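# Place the rolled necktie in the bin with two arms

## Task

Get the necktie into the bin while it stays rolled. Lower it rather than tossing it, and release it no higher than the bin's rim. The bin must end upright and flat on the table. Open the gripper and pull the arm away at the end; the tie only counts if it stays in the bin with no help from the robot.

## Robot and tools

Robot: two six-joint arms with parallel grippers, named left_arm and right_arm. Arm names are labels, not image sides. Bases in the scene frame: left_arm at (-0.038, +0.364, 0) m with quat_wxyz (+0.998, 0, 0, +0.065); right_arm at (+0.007, -0.358, 0) m with quat_wxyz (+1.000, 0, 0, -0.020).

Scene frame: origin on the tabletop midway between the bases. +z is up, +x reaches out over the table, and left_arm sits on the +y side. Each gripper's fingers point along its own +z and close along its own y. The reported end_effector_position is the pinch point between the pads, under 1 cm behind the tips. It can be off, more so at long reach.

Joint order in every row and every per-joint list: shoulder (joint2), elbow (joint3), waist (joint1), wrist roll (joint6), wrist yaw (joint5), wrist pitch (joint4). Stated ranges in rad: waist -2.618 to 3.054, shoulder 0.000 to 3.142, elbow 0.000 to 3.142, wrist pitch -1.571 to 1.571, wrist yaw -1.571 to 1.571, wrist roll -2.094 to 2.094. Real ends may differ by up to 0.036 rad.

A row is one flat list of 14 numbers, each in [-1, 1], covering both arms even when one stays still: left_arm's six joint values in the order above, then its opening, then the same seven for right_arm. Joint values are scaled offsets, not poses: 1.0 equals 1.202 rad for waist, 1.258 shoulder, 1.238 elbow, 2.073 wrist pitch, 2.022 for wrist yaw and for wrist roll. Opening is absolute: +1 fully open (0.087 m pad gap), -1 closed.

execute_actions(actions): a list of up to 15 actions; each action is up to 15 rows, each row run for one 1/30 s step; a short action repeats its final row for the remaining steps. Joint offsets in every row are measured from the joint angles at the start of that action (for a call's first action, the last reported angles), not from the previous row. An empty list just returns state and images. An action asking any joint more than 0.036 rad beyond its range is refused for both arms; if the first action fails this, or any action is malformed, nothing runs.

move(target, speed, blocking): target is one 14-number row as above; its offsets count from the Joint positions in the latest result that printed them. All joints travel the same fraction of their path, so grippers trace curves; paths last 0.5 to 10 s. speed (rad/s, 0.01 to 2, default 0.5) caps the joint with the longest travel. It does not avoid obstacles or the other arm. Fingers get their opening at the start. blocking=false returns after 0.5 s while motion continues; then only wait or stop are allowed until a result shows the move ended. The result adds a move: line with the ending (done, off_target, moving, held, fault), limits=held or limits=none, and each arm's joint farthest from target.

wait(seconds): 0 to 10; arms hold their last command, a running move carries on. stop(): brakes a running move; needs braking room, fingers keep moving. zoom_image(camera, region): region [x0, y0, x1, y1] in pixels, at most 504 by 504, from cam_high, cam_low, cam_roll_left, cam_roll_right, cam_left_wrist or cam_right_wrist (all 504x504). read_manual(section): licence texts only. finished_scene(scene): ends the current scene by number; irreversible, reports success.

Results: a state line per arm with gripper position (m) and quat_wxyz in the scene frame; Joint positions (rad, plus pad gap in m), Joint velocities, Joint targets (what joints are currently driven toward), joint torques (offset, scaled and noisy), and grip_measured on the command scale. Notes like "joint sent to its limit" or "joint command not followed" (clearance check altered targets) may appear, plus FAULT or MOTOR HOT lines.

Motion behaviour: each step's target stays within a lead of the measured angle (0.202 waist, 0.258 shoulder, 0.238 elbow, 0.573 wrist pitch, 0.522 wrist yaw and roll, in rad), and targets are pulled back if they would shift the gripper over 70 mm. Big offsets take several actions; unfinished motion may stall, so re-command the remainder. Friction can leave a joint about 0.031 rad short, and smaller commands may do nothing.

Gripping: to hold, command an opening about 0.02 below grip_measured (less for a softer hold); readings may be off about 1 mm. Pads push about 20 N; fast closing pushes harder. Holding loads heats motors: warning from 75 °C, a 10 s stop at 90 °C, and at 100 °C the arm goes limp and drops.

Avoid: tossing or releasing the tie above the rim, tipping the bin, knocking rigid objects off the table, arm-to-arm collisions or hard pressing, fast impacts and slipping grasps. Finish by opening the gripper and moving the arm away so nothing relies on it.

Each tool is called as name([rows], argument=value, ...), one row to a line, values as JSON.

## Session

I'll start by checking the current state and camera images.

execute_actions(actions=[])

Scene clock: 0.00 s.
left_arm: end_effector_position=(+0.3461, +0.4117, +0.3669) grip_measured=+1.000 end_effector_quat_wxyz=(+0.712, -0.046, +0.700, +0.036) | right_arm: end_effector_position=(+0.3875, -0.3707, +0.3590) grip_measured=+0.984 end_effector_quat_wxyz=(+0.703, +0.017, +0.710, -0.011)
Joint names: [shoulder, elbow, waist, wrist roll, wrist yaw, wrist pitch]
Joint positions: left_arm=[ 1.063  1.064  0.002 -0.016  0.015  0.016  0.087] | right_arm=[ 1.042  1.049  0.01   0.008  0.009 -0.017  0.087]
Joint velocities: left_arm=[-0.002 -0.017  0.002 -0.022  0.051  0.007  0.   ] | right_arm=[ 0.012 -0.002  0.017 -0.007  0.066 -0.066 -0.002]
Joint torques (N m, as the arm reports them, + toward a larger angle): no reading
Joint targets: left_arm=[1.063 1.064 0.002 -0.016 0.015 0.016] | right_arm=[1.042 1.049 0.010 0.008 0.009 -0.017]

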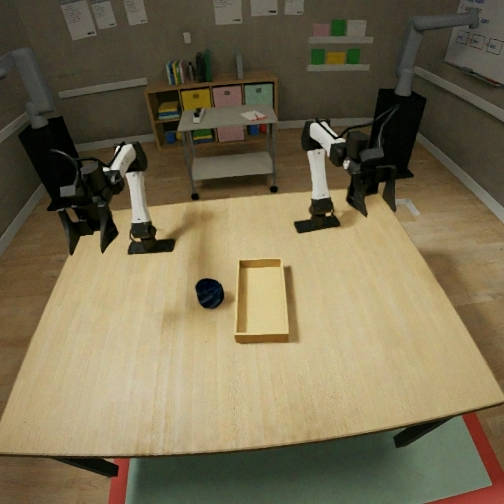

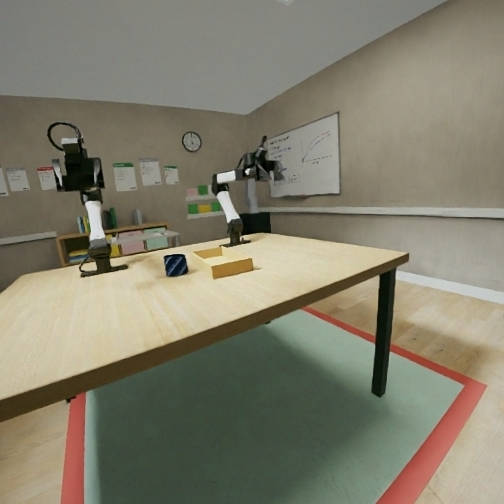

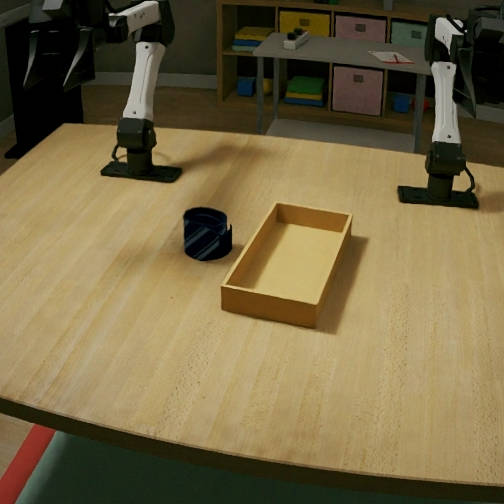

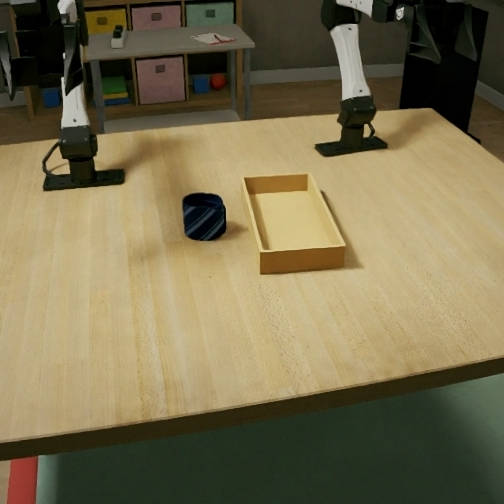

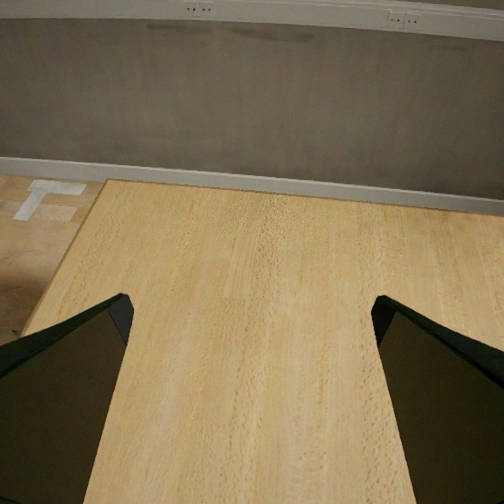

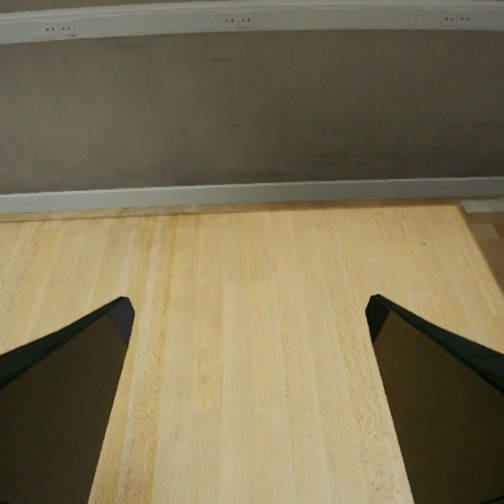

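zoom_image(camera="cam_high", region=[120, 200, 360, 360])

zoom_image(camera="cam_roll_left", region=[160, 180, 280, 280])

zoom_image(camera="cam_roll_right", region=[160, 170, 280, 270])

zoom_image(camera="cam_high", region=[180, 265, 250, 325])

Region (120, 200, 360, 360) of cam_high's 504x504 image, scaled by 2.100, with more detail than that image has.

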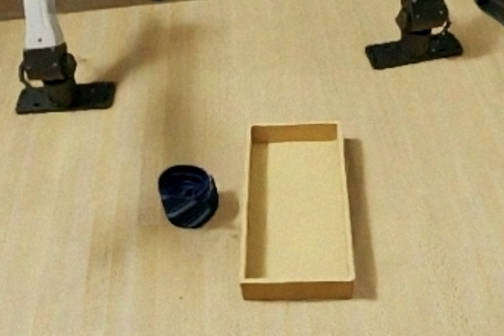

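Region (160, 180, 280, 280) of cam_roll_left's 504x504 image, scaled by 4.200, with more detail than that image has.

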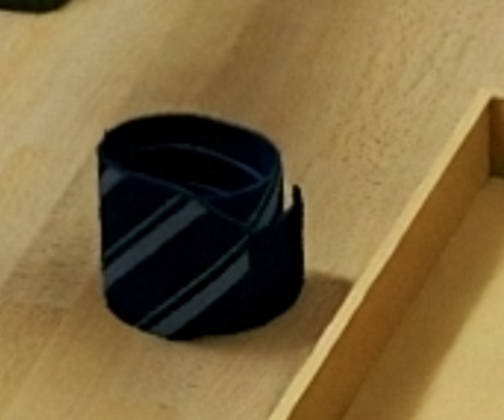

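Region (160, 170, 280, 270) of cam_roll_right's 504x504 image, scaled by 4.200, with more detail than that image has.

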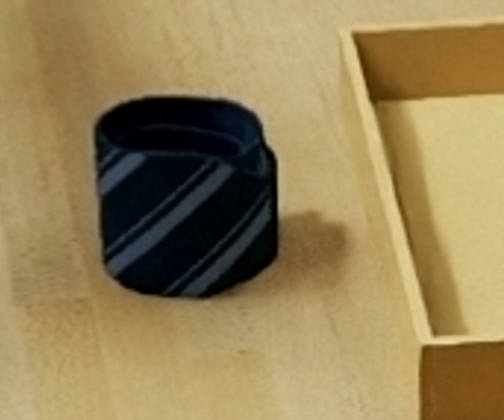

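Region (180, 265, 250, 325) of cam_high's 504x504 image, scaled by 7.200, with more detail than that image has; it fills the top 432 rows of this view, and the rest is white.

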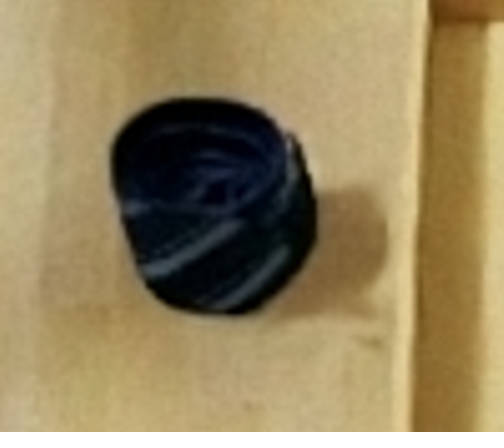

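move(target=[0,0,0,0,0,0,1, 0,0,0.649,0,0,-0.332,1], speed=1.0)

Scene clock: 81.17 s.
left_arm: end_effector_position=(+0.3461, +0.4117, +0.3669) grip_measured=+1.000 end_effector_quat_wxyz=(+0.712, -0.046, +0.700, +0.036) | right_arm: end_effector_position=(+0.2278, -0.1576, +0.2129) grip_measured=+0.984 end_effector_quat_wxyz=(+0.400, -0.323, +0.844, +0.153)
Joint names: [shoulder, elbow, waist, wrist roll, wrist yaw, wrist pitch]
Joint positions: left_arm=[ 1.063  1.064  0.002 -0.016  0.015  0.016  0.087] | right_arm=[ 1.042  1.049  0.781  0.008  0.008 -0.693  0.087]
Joint velocities: left_arm=[ 0.002 -0.002  0.012 -0.007 -0.022  0.037  0.   ] | right_arm=[ 0.007  0.002 -0.022  0.037  0.007 -0.022 -0.   ]
Joint torques (N m, as the arm reports them, + toward a larger angle): left_arm=[-2.68  7.98 -0.06 -0.09 -0.06  2.13] | right_arm=[-2.7   8.64  0.77  0.01 -0.08  1.63]
Joint targets: left_arm=[1.063 1.064 0.002 -0.016 0.015 0.016] | right_arm=[1.042 1.049 0.790 0.008 0.009 -0.705]
move: done; limits=none; left_arm: farthest joint: the waist, 0.000 radians from its target (0.000 radians at the start); right_arm: farthest joint: the wrist pitch, 0.012 radians from its target (0.688 radians at the start)

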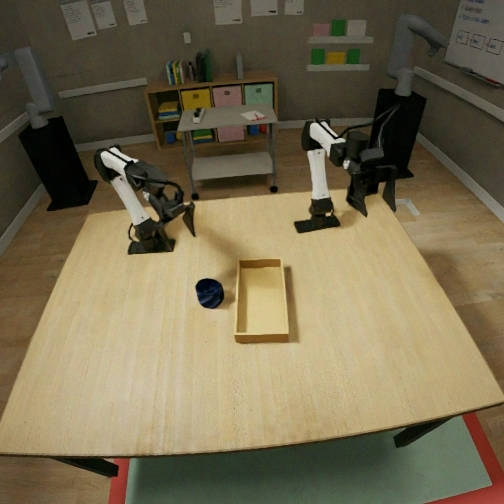

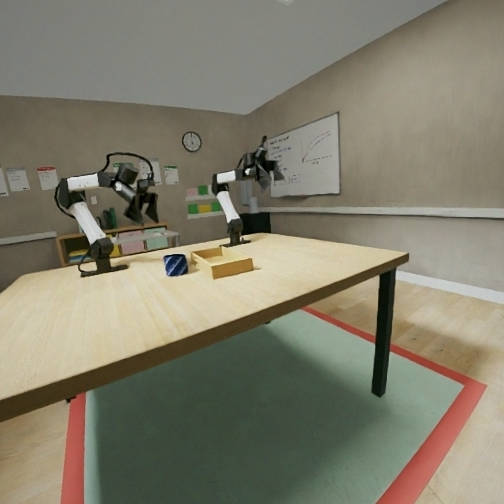

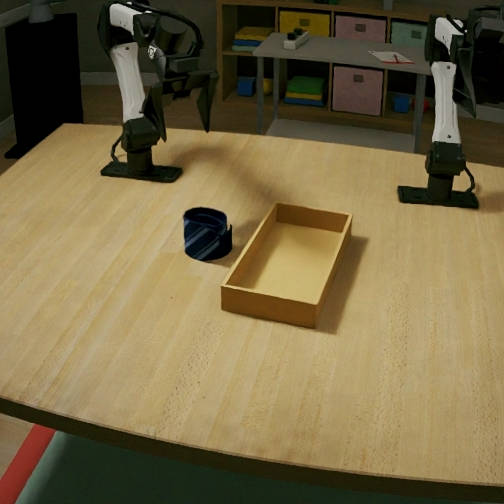

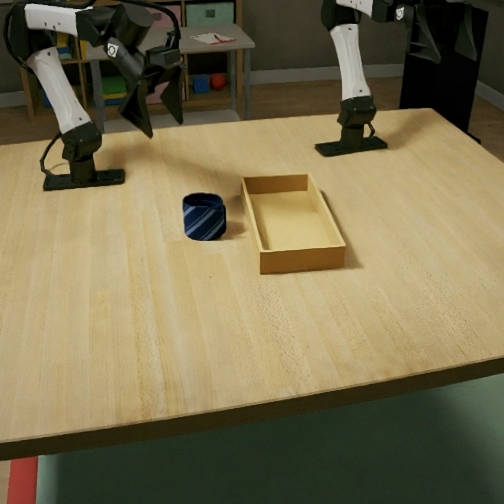

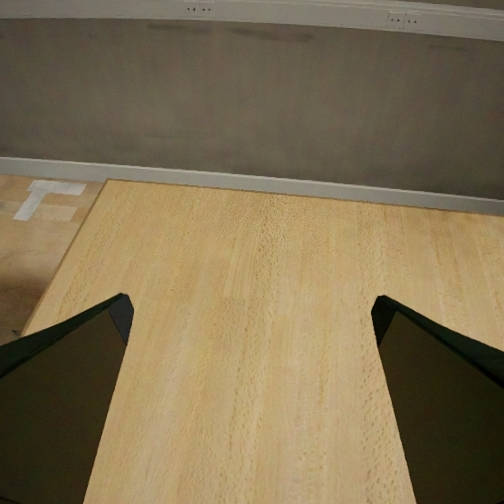

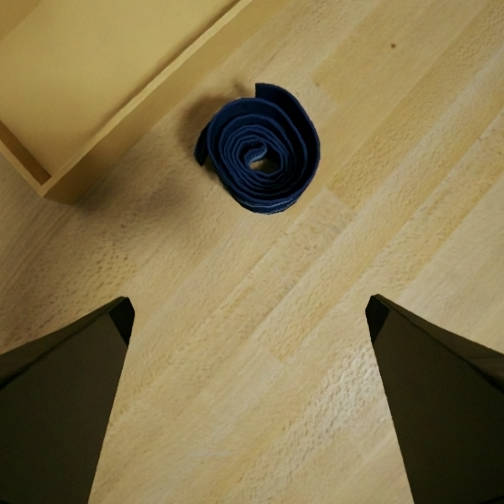

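zoom_image(camera="cam_right_wrist", region=[170, 60, 350, 240])

Region (170, 60, 350, 240) of cam_right_wrist's 504x504 image, scaled by 2.800, with more detail than that image has.

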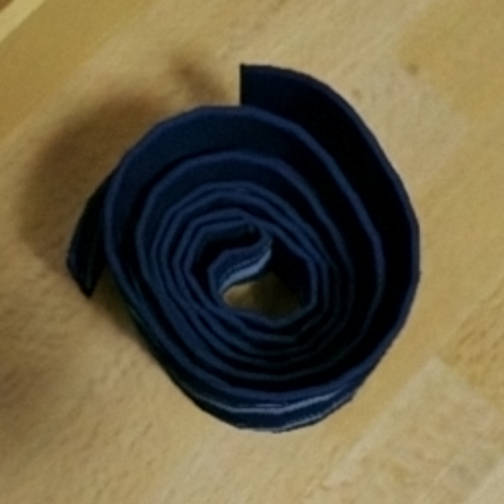

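zoom_image(camera="cam_right_wrist", region=[0, 0, 320, 240])

zoom_image(camera="cam_roll_right", region=[90, 20, 210, 150])

Region (0, 0, 320, 240) of cam_right_wrist's 504x504 image, scaled by 1.575, with more detail than that image has; it fills the top 378 rows of this view, and the rest is white.

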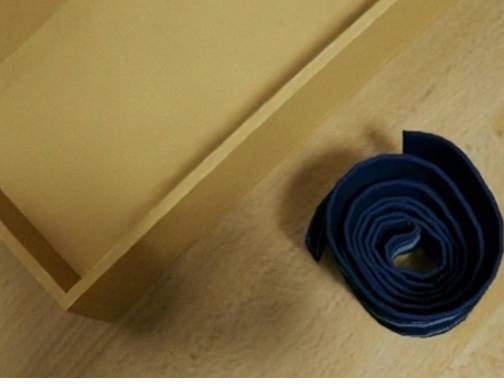

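Region (90, 20, 210, 150) of cam_roll_right's 504x504 image, scaled by 3.877, with more detail than that image has; it fills the left 465 columns of this view, and the rest is white.

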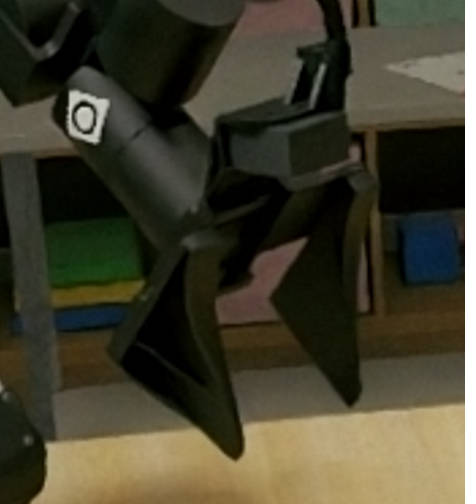

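move(target=[0,0,0,0,0,0,1, 0.610,0.3755,0.052,0,0,-0.093,0.37], speed=0.8)

Scene clock: 202.80 s.
left_arm: end_effector_position=(+0.3461, +0.4117, +0.3669) grip_measured=+1.000 end_effector_quat_wxyz=(+0.712, -0.046, +0.700, +0.036) | right_arm: end_effector_position=(+0.2800, -0.0819, +0.1060) grip_measured=+0.370 end_effector_quat_wxyz=(+0.179, -0.376, +0.907, +0.072)
Joint names: [shoulder, elbow, waist, wrist roll, wrist yaw, wrist pitch]
Joint positions: left_arm=[ 1.063  1.064  0.002 -0.016  0.015  0.016  0.087] | right_arm=[ 1.802  1.492  0.834  0.008  0.008 -0.873  0.06 ]
Joint velocities: left_arm=[-0.022 -0.012  0.007  0.007 -0.007 -0.037  0.   ] | right_arm=[ 0.022 -0.012 -0.007 -0.022  0.022  0.037 -0.001]
Joint torques (N m, as the arm reports them, + toward a larger angle): left_arm=[-2.67  8.02 -0.04 -0.09 -0.05  2.13] | right_arm=[-8.6  10.04  0.83  0.01 -0.09  0.97]
Joint targets: left_arm=[1.063 1.064 0.002 -0.016 0.015 0.016] | right_arm=[1.809 1.514 0.844 0.008 0.008 -0.886]
move: off_target (right_arm); limits=none; left_arm: farthest joint: the waist, 0.000 radians from its target (0.000 radians at the start); right_arm: farthest joint: the elbow, 0.022 radians from its target (0.465 radians at the start)

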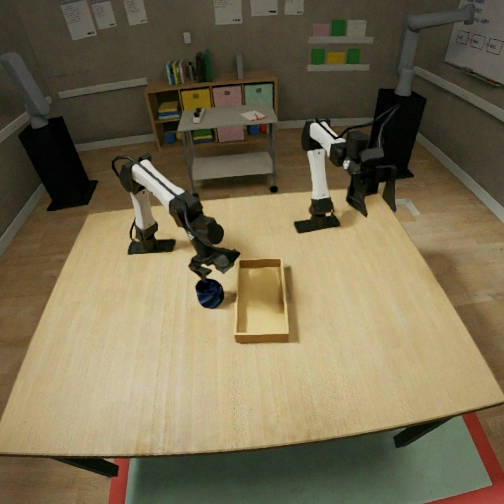

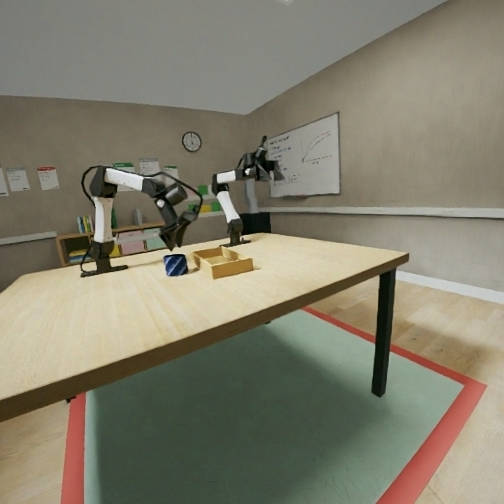

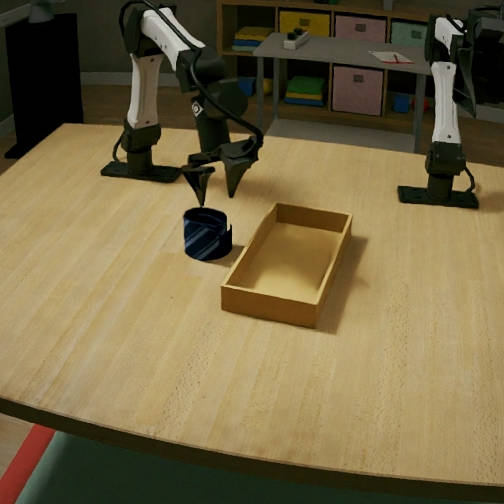

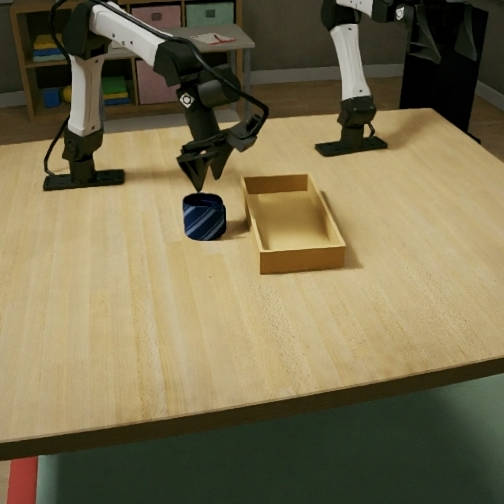

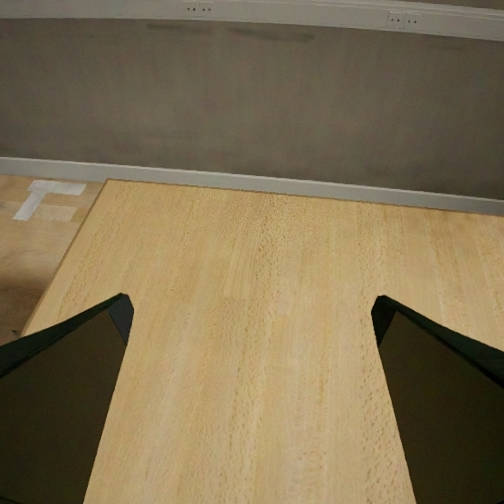

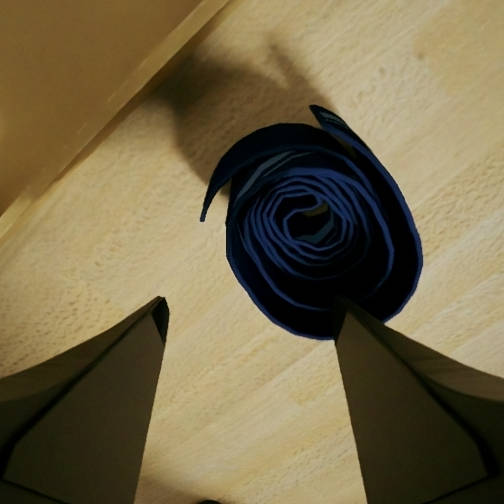

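zoom_image(camera="cam_right_wrist", region=[140, 90, 440, 370])

zoom_image(camera="cam_roll_left", region=[150, 130, 290, 270])

zoom_image(camera="cam_roll_right", region=[140, 110, 280, 250])

Region (140, 90, 440, 370) of cam_right_wrist's 504x504 image, scaled by 1.680, with more detail than that image has; it fills the top 470 rows of this view, and the rest is white.

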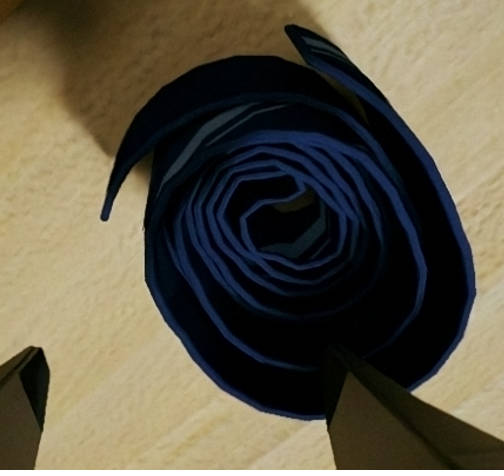

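Region (150, 130, 290, 270) of cam_roll_left's 504x504 image, scaled by 3.600, with more detail than that image has.

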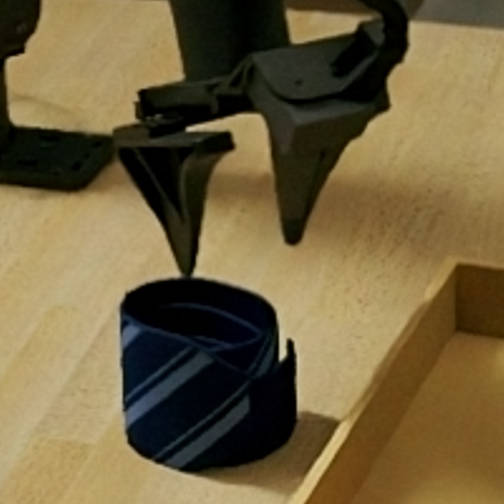

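Region (140, 110, 280, 250) of cam_roll_right's 504x504 image, scaled by 3.600, with more detail than that image has.

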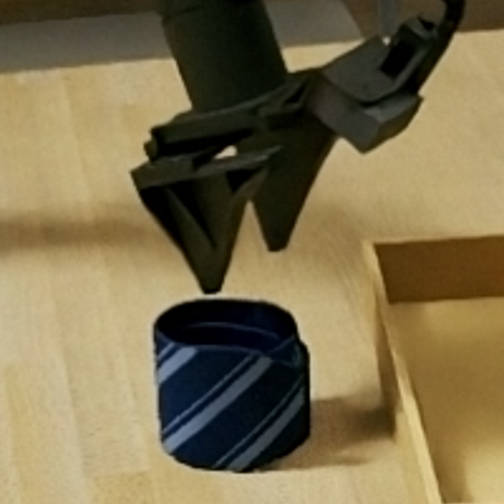

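move(target=[0,0,0,0,0,0,1, 0.225,0.334,-0.155,-0.589,-0.193,-0.176,0.37], speed=1.0)

Scene clock: 304.00 s.
left_arm: end_effector_position=(+0.3461, +0.4117, +0.3669) grip_measured=+1.000 end_effector_quat_wxyz=(+0.712, -0.046, +0.700, +0.036) | right_arm: end_effector_position=(+0.3367, -0.0912, +0.1094) grip_measured=+0.370 end_effector_quat_wxyz=(-0.129, +0.775, -0.600, -0.154)
Joint names: [shoulder, elbow, waist, wrist roll, wrist yaw, wrist pitch]
Joint positions: left_arm=[ 1.063  1.064  0.002 -0.016  0.015  0.016  0.087] | right_arm=[ 2.066  1.884  0.655 -1.178 -0.37  -1.222  0.06 ]
Joint velocities: left_arm=[ 0.012  0.007 -0.012 -0.066 -0.066 -0.022  0.   ] | right_arm=[ 0.002 -0.022  0.002 -0.007  0.066 -0.051  0.   ]
Joint torques (N m, as the arm reports them, + toward a larger angle): left_arm=[-2.7   7.99 -0.04 -0.08 -0.06  2.12] | right_arm=[-9.47  9.57 -0.72 -0.04 -0.43  0.48]
Joint targets: left_arm=[1.063 1.064 0.002 -0.016 0.015 0.016] | right_arm=[2.086 1.905 0.648 -1.183 -0.382 -1.238]
move: off_target (right_arm); limits=none; left_arm: farthest joint: the waist, 0.000 radians from its target (0.000 radians at the start); right_arm: farthest joint: the elbow, 0.022 radians from its target (0.413 radians at the start)

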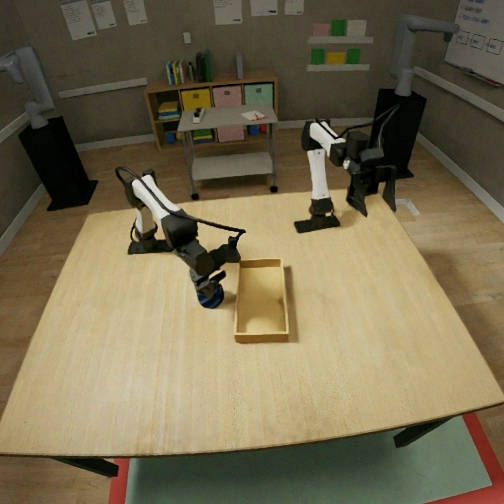

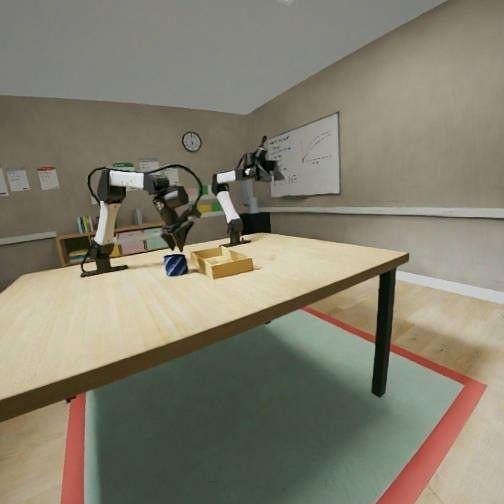

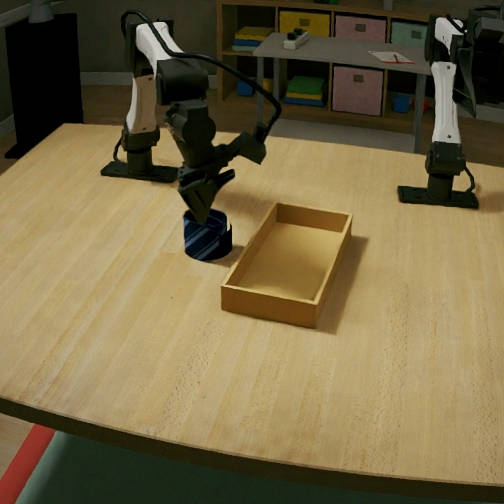

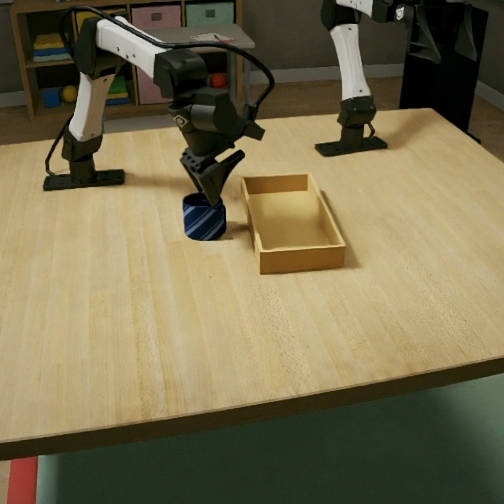

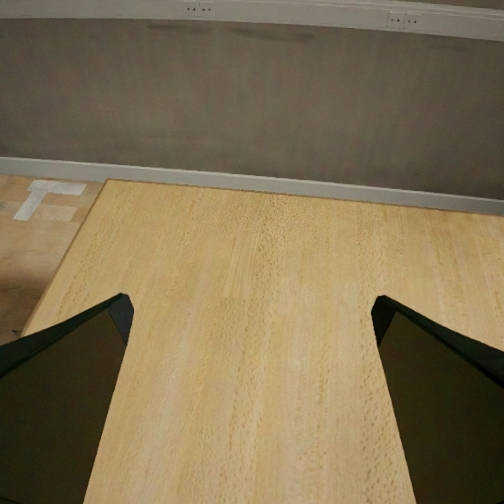

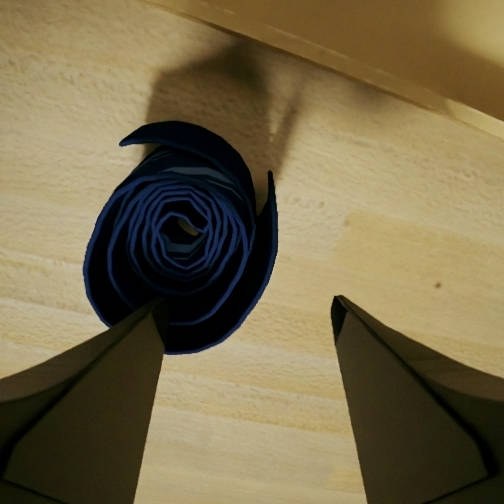

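zoom_image(camera="cam_right_wrist", region=[70, 100, 350, 370])

Region (70, 100, 350, 370) of cam_right_wrist's 504x504 image, scaled by 1.800, with more detail than that image has; it fills the top 486 rows of this view, and the rest is white.

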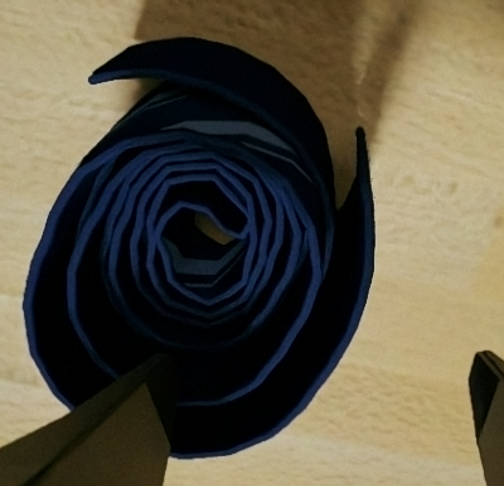

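move(target=[0,0,0,0,0,0,1, 0.029,-0.116,-0.012,0,-0.006,0.079,0.37], speed=0.3)

Scene clock: 329.70 s.
left_arm: end_effector_position=(+0.3461, +0.4117, +0.3669) grip_measured=+1.000 end_effector_quat_wxyz=(+0.712, -0.046, +0.700, +0.036) | right_arm: end_effector_position=(+0.3412, -0.0904, +0.0688) grip_measured=+0.370 end_effector_quat_wxyz=(-0.128, +0.773, -0.602, -0.154)
Joint names: [shoulder, elbow, waist, wrist roll, wrist yaw, wrist pitch]
Joint positions: left_arm=[ 1.063  1.064  0.002 -0.016  0.015  0.016  0.087] | right_arm=[ 2.09   1.758  0.65  -1.178 -0.371 -1.077  0.06 ]
Joint velocities: left_arm=[-0.007  0.002 -0.007 -0.051 -0.066 -0.007  0.   ] | right_arm=[-0.002 -0.007 -0.002 -0.051  0.022 -0.037 -0.001]
Joint torques (N m, as the arm reports them, + toward a larger angle): left_arm=[-2.64  8.   -0.04 -0.08 -0.06  2.13] | right_arm=[-10.04   6.14  -0.93   0.01  -0.42   0.77]
Joint targets: left_arm=[1.063 1.064 0.002 -0.016 0.015 0.016] | right_arm=[2.103 1.740 0.641 -1.178 -0.382 -1.058]
move: done; limits=none; left_arm: farthest joint: the waist, 0.000 radians from its target (0.000 radians at the start); right_arm: farthest joint: the wrist pitch, 0.019 radians from its target (0.164 radians at the start)

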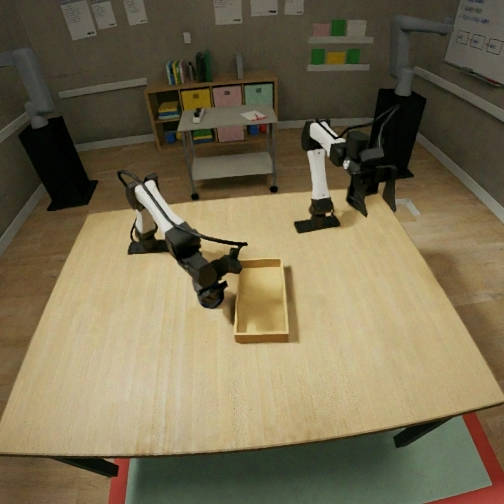

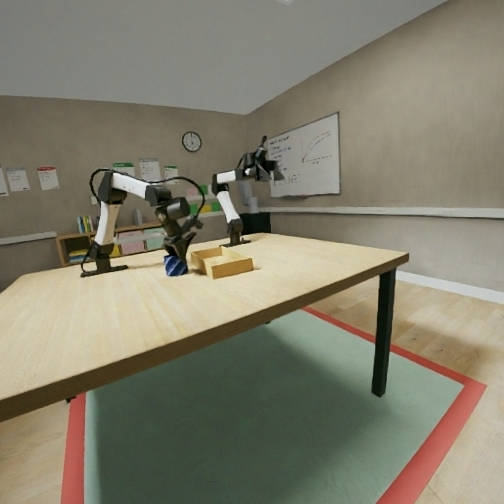

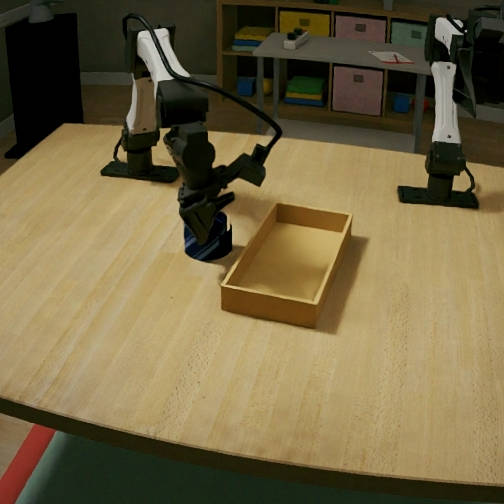

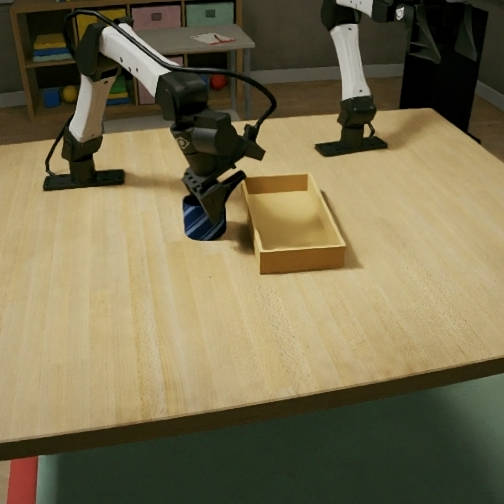

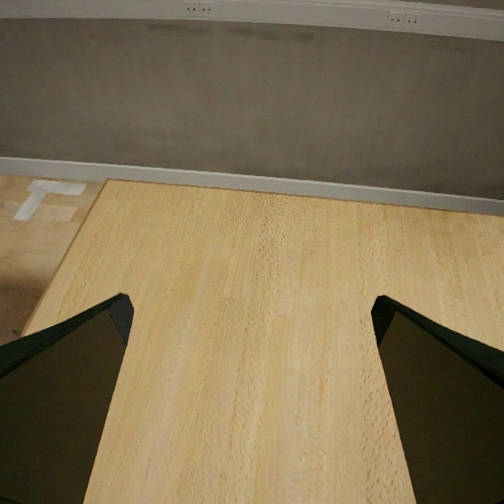

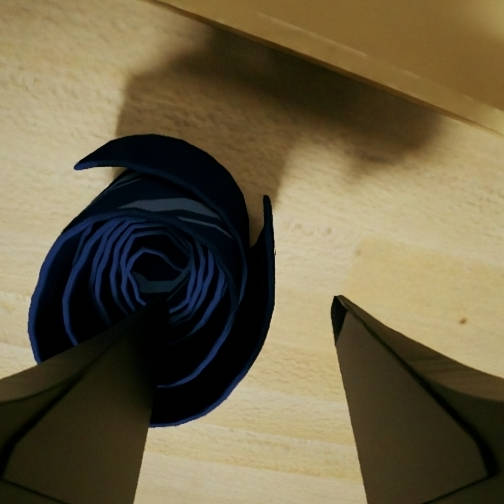

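zoom_image(camera="cam_right_wrist", region=[60, 190, 260, 370])

Region (60, 190, 260, 370) of cam_right_wrist's 504x504 image, scaled by 2.520, with more detail than that image has; it fills the top 454 rows of this view, and the rest is white.

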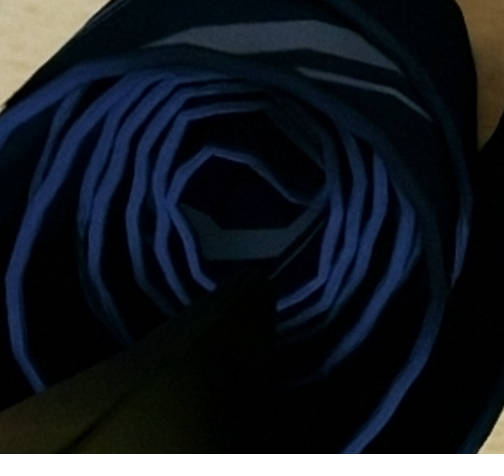

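move(target=[0,0,0,0,0,0,1, 0.024,-0.099,-0.009,0,-0.005,0.063,0.37], speed=0.15)

Scene clock: 357.37 s.
left_arm: end_effector_position=(+0.3461, +0.4117, +0.3669) grip_measured=+1.000 end_effector_quat_wxyz=(+0.712, -0.046, +0.700, +0.036) | right_arm: end_effector_position=(+0.3395, -0.0917, +0.0386) grip_measured=+0.370 end_effector_quat_wxyz=(-0.127, +0.773, -0.602, -0.155)
Joint names: [shoulder, elbow, waist, wrist roll, wrist yaw, wrist pitch]
Joint positions: left_arm=[ 1.063  1.064  0.002 -0.016  0.015  0.016  0.087] | right_arm=[ 2.102  1.656  0.65  -1.178 -0.371 -0.965  0.06 ]
Joint velocities: left_arm=[-0.007  0.012 -0.012 -0.022 -0.066 -0.051  0.   ] | right_arm=[ 0.012  0.007  0.002  0.007 -0.007 -0.007 -0.001]
Joint torques (N m, as the arm reports them, + toward a larger angle): left_arm=[-2.69  8.05 -0.04 -0.09 -0.05  2.14] | right_arm=[-9.75  5.84 -1.01  0.01 -0.41  0.77]
Joint targets: left_arm=[1.063 1.064 0.002 -0.016 0.015 0.016] | right_arm=[2.120 1.636 0.640 -1.178 -0.381 -0.946]
move: off_target (right_arm); limits=none; left_arm: farthest joint: the waist, 0.000 radians from its target (0.000 radians at the start); right_arm: farthest joint: the elbow, 0.021 radians from its target (0.123 radians at the start)

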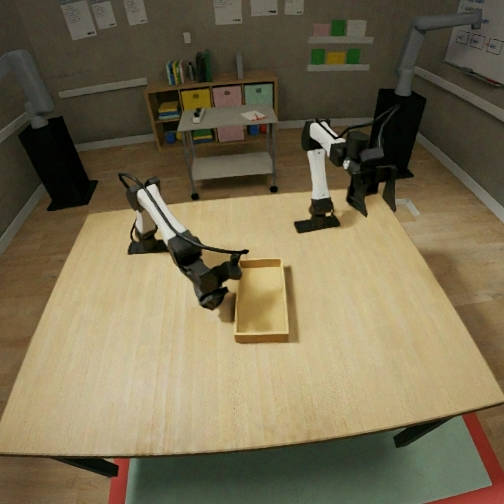

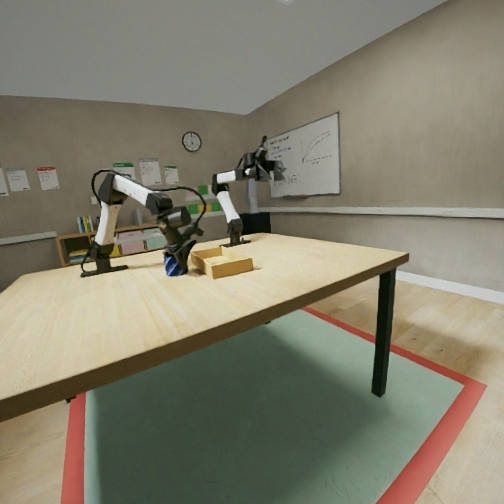

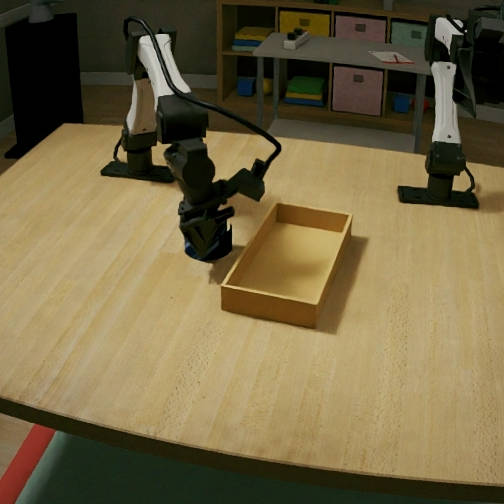

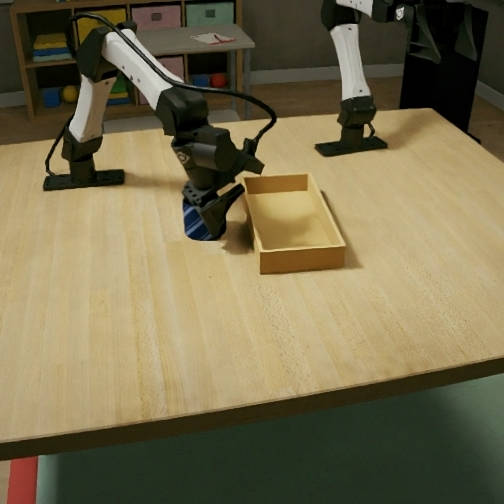

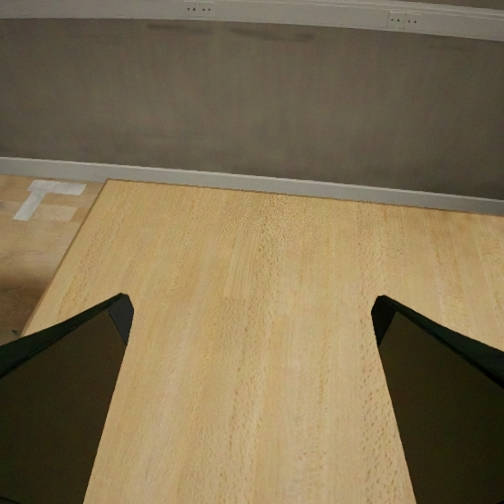

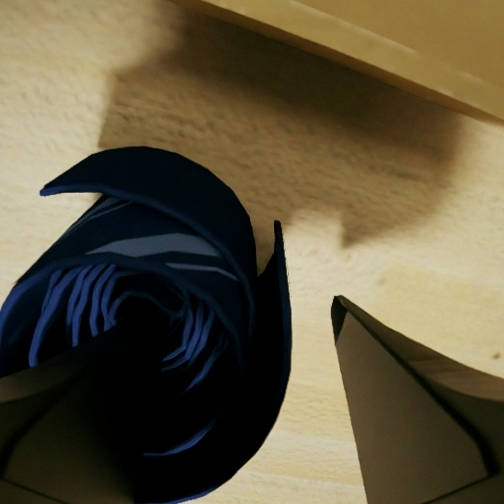

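zoom_image(camera="cam_right_wrist", region=[40, 230, 300, 430])

zoom_image(camera="cam_roll_right", region=[150, 140, 280, 260])

zoom_image(camera="cam_low", region=[140, 210, 230, 290])

Region (40, 230, 300, 430) of cam_right_wrist's 504x504 image, scaled by 1.938, with more detail than that image has; it fills the top 388 rows of this view, and the rest is white.

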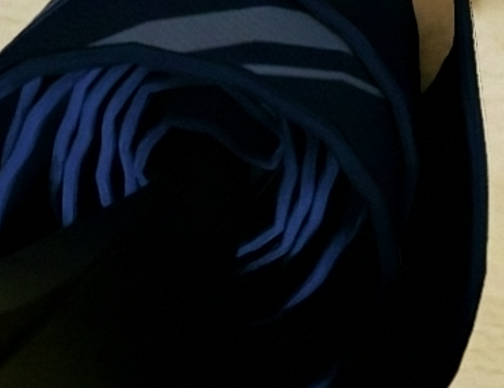

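Region (150, 140, 280, 260) of cam_roll_right's 504x504 image, scaled by 3.877, with more detail than that image has; it fills the top 465 rows of this view, and the rest is white.

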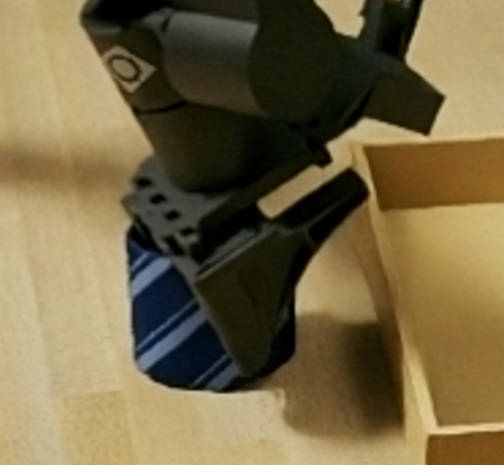

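Region (140, 210, 230, 290) of cam_low's 504x504 image, scaled by 5.600, with more detail than that image has.

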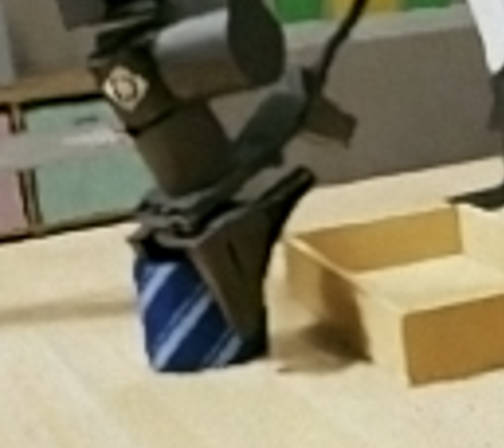

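execute_actions([
  [[0,0,0,0,0,0,1,0,0,0,0,0,0,0.33],[0,0,0,0,0,0,1,0,0,0,0,0,0,0.29],[0,0,0,0,0,0,1,0,0,0,0,0,0,0.25],[0,0,0,0,0,0,1,0,0,0,0,0,0,0.21],[0,0,0,0,0,0,1,0,0,0,0,0,0,0.17],[0,0,0,0,0,0,1,0,0,0,0,0,0,0.13],[0,0,0,0,0,0,1,0,0,0,0,0,0,0.09],[0,0,0,0,0,0,1,0,0,0,0,0,0,0.05],[0,0,0,0,0,0,1,0,0,0,0,0,0,0.01],[0,0,0,0,0,0,1,0,0,0,0,0,0,-0.03],[0,0,0,0,0,0,1,0,0,0,0,0,0,-0.07],[0,0,0,0,0,0,1,0,0,0,0,0,0,-0.11],[0,0,0,0,0,0,1,0,0,0,0,0,0,-0.15],[0,0,0,0,0,0,1,0,0,0,0,0,0,-0.19],[0,0,0,0,0,0,1,0,0,0,0,0,0,-0.22]],
  [[0,0,0,0,0,0,1,0,0,0,0,0,0,-0.25],[0,0,0,0,0,0,1,0,0,0,0,0,0,-0.28],[0,0,0,0,0,0,1,0,0,0,0,0,0,-0.31],[0,0,0,0,0,0,1,0,0,0,0,0,0,-0.34],[0,0,0,0,0,0,1,0,0,0,0,0,0,-0.36],[0,0,0,0,0,0,1,0,0,0,0,0,0,-0.38],[0,0,0,0,0,0,1,0,0,0,0,0,0,-0.40],[0,0,0,0,0,0,1,0,0,0,0,0,0,-0.42],[0,0,0,0,0,0,1,0,0,0,0,0,0,-0.44],[0,0,0,0,0,0,1,0,0,0,0,0,0,-0.46],[0,0,0,0,0,0,1,0,0,0,0,0,0,-0.48],[0,0,0,0,0,0,1,0,0,0,0,0,0,-0.50]],
])

Scene clock: 375.30 s.
left_arm: end_effector_position=(+0.3461, +0.4117, +0.3669) grip_measured=+1.000 end_effector_quat_wxyz=(+0.712, -0.046, +0.700, +0.036) | right_arm: end_effector_position=(+0.3396, -0.0915, +0.0387) grip_measured=-0.499 end_effector_quat_wxyz=(-0.127, +0.773, -0.602, -0.155)
Joint names: [shoulder, elbow, waist, wrist roll, wrist yaw, wrist pitch]
Joint positions: left_arm=[ 1.063  1.064  0.002 -0.016  0.015  0.016  0.087] | right_arm=[ 2.102  1.656  0.65  -1.178 -0.371 -0.965  0.022]
Joint velocities: left_arm=[-0.002 -0.007  0.007  0.037 -0.022 -0.007  0.   ] | right_arm=[ 0.007 -0.007 -0.002  0.007 -0.007 -0.007 -0.001]
Joint torques (N m, as the arm reports them, + toward a larger angle): left_arm=[-2.69  8.   -0.05 -0.09 -0.06  2.13] | right_arm=[-11.04   7.59  -0.02   0.01  -0.32   0.6 ]
Joint targets: left_arm=[1.063 1.064 0.002 -0.016 0.015 0.016] | right_arm=[2.102 1.656 0.650 -1.178 -0.371 -0.965]

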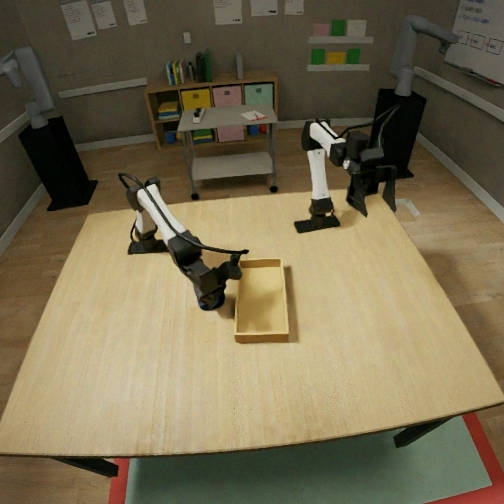

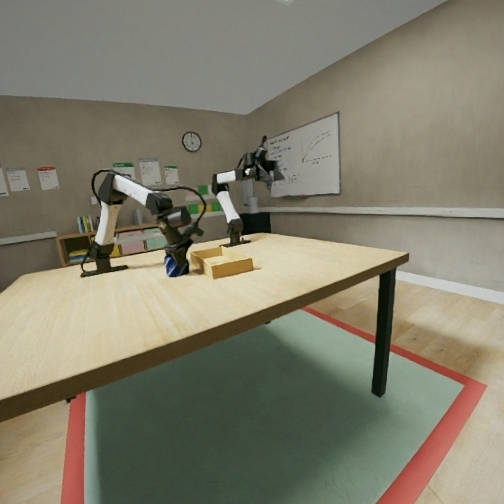

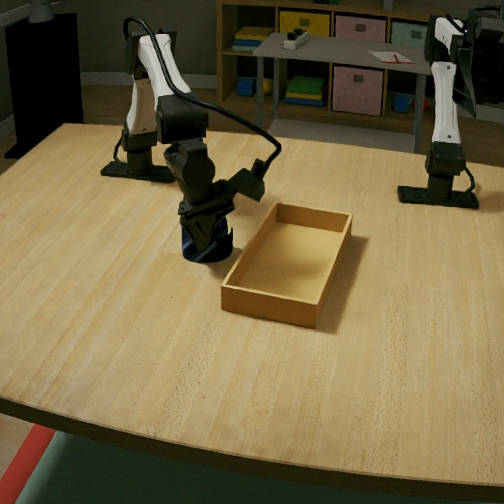

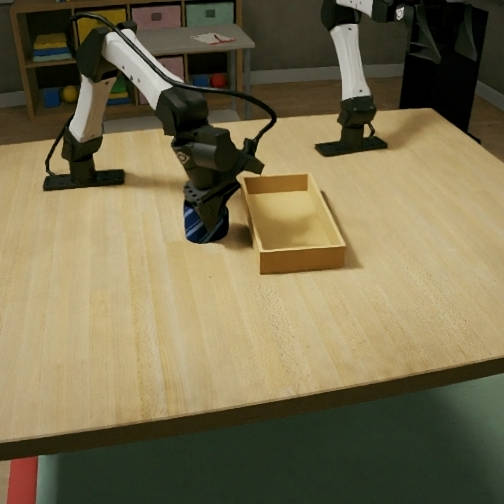

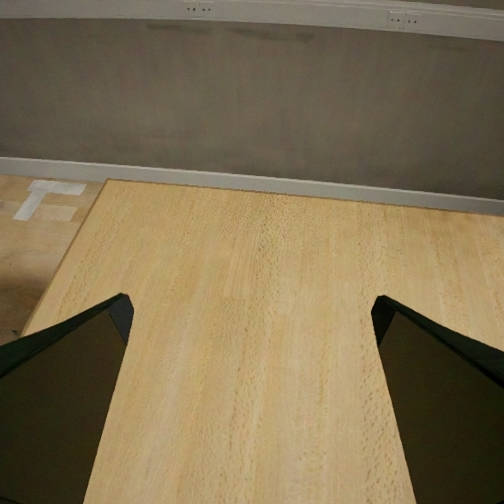

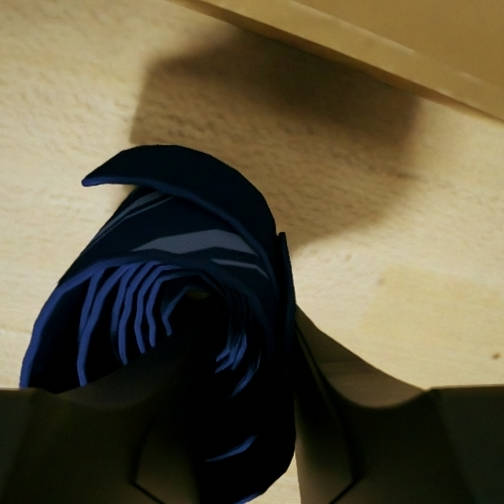

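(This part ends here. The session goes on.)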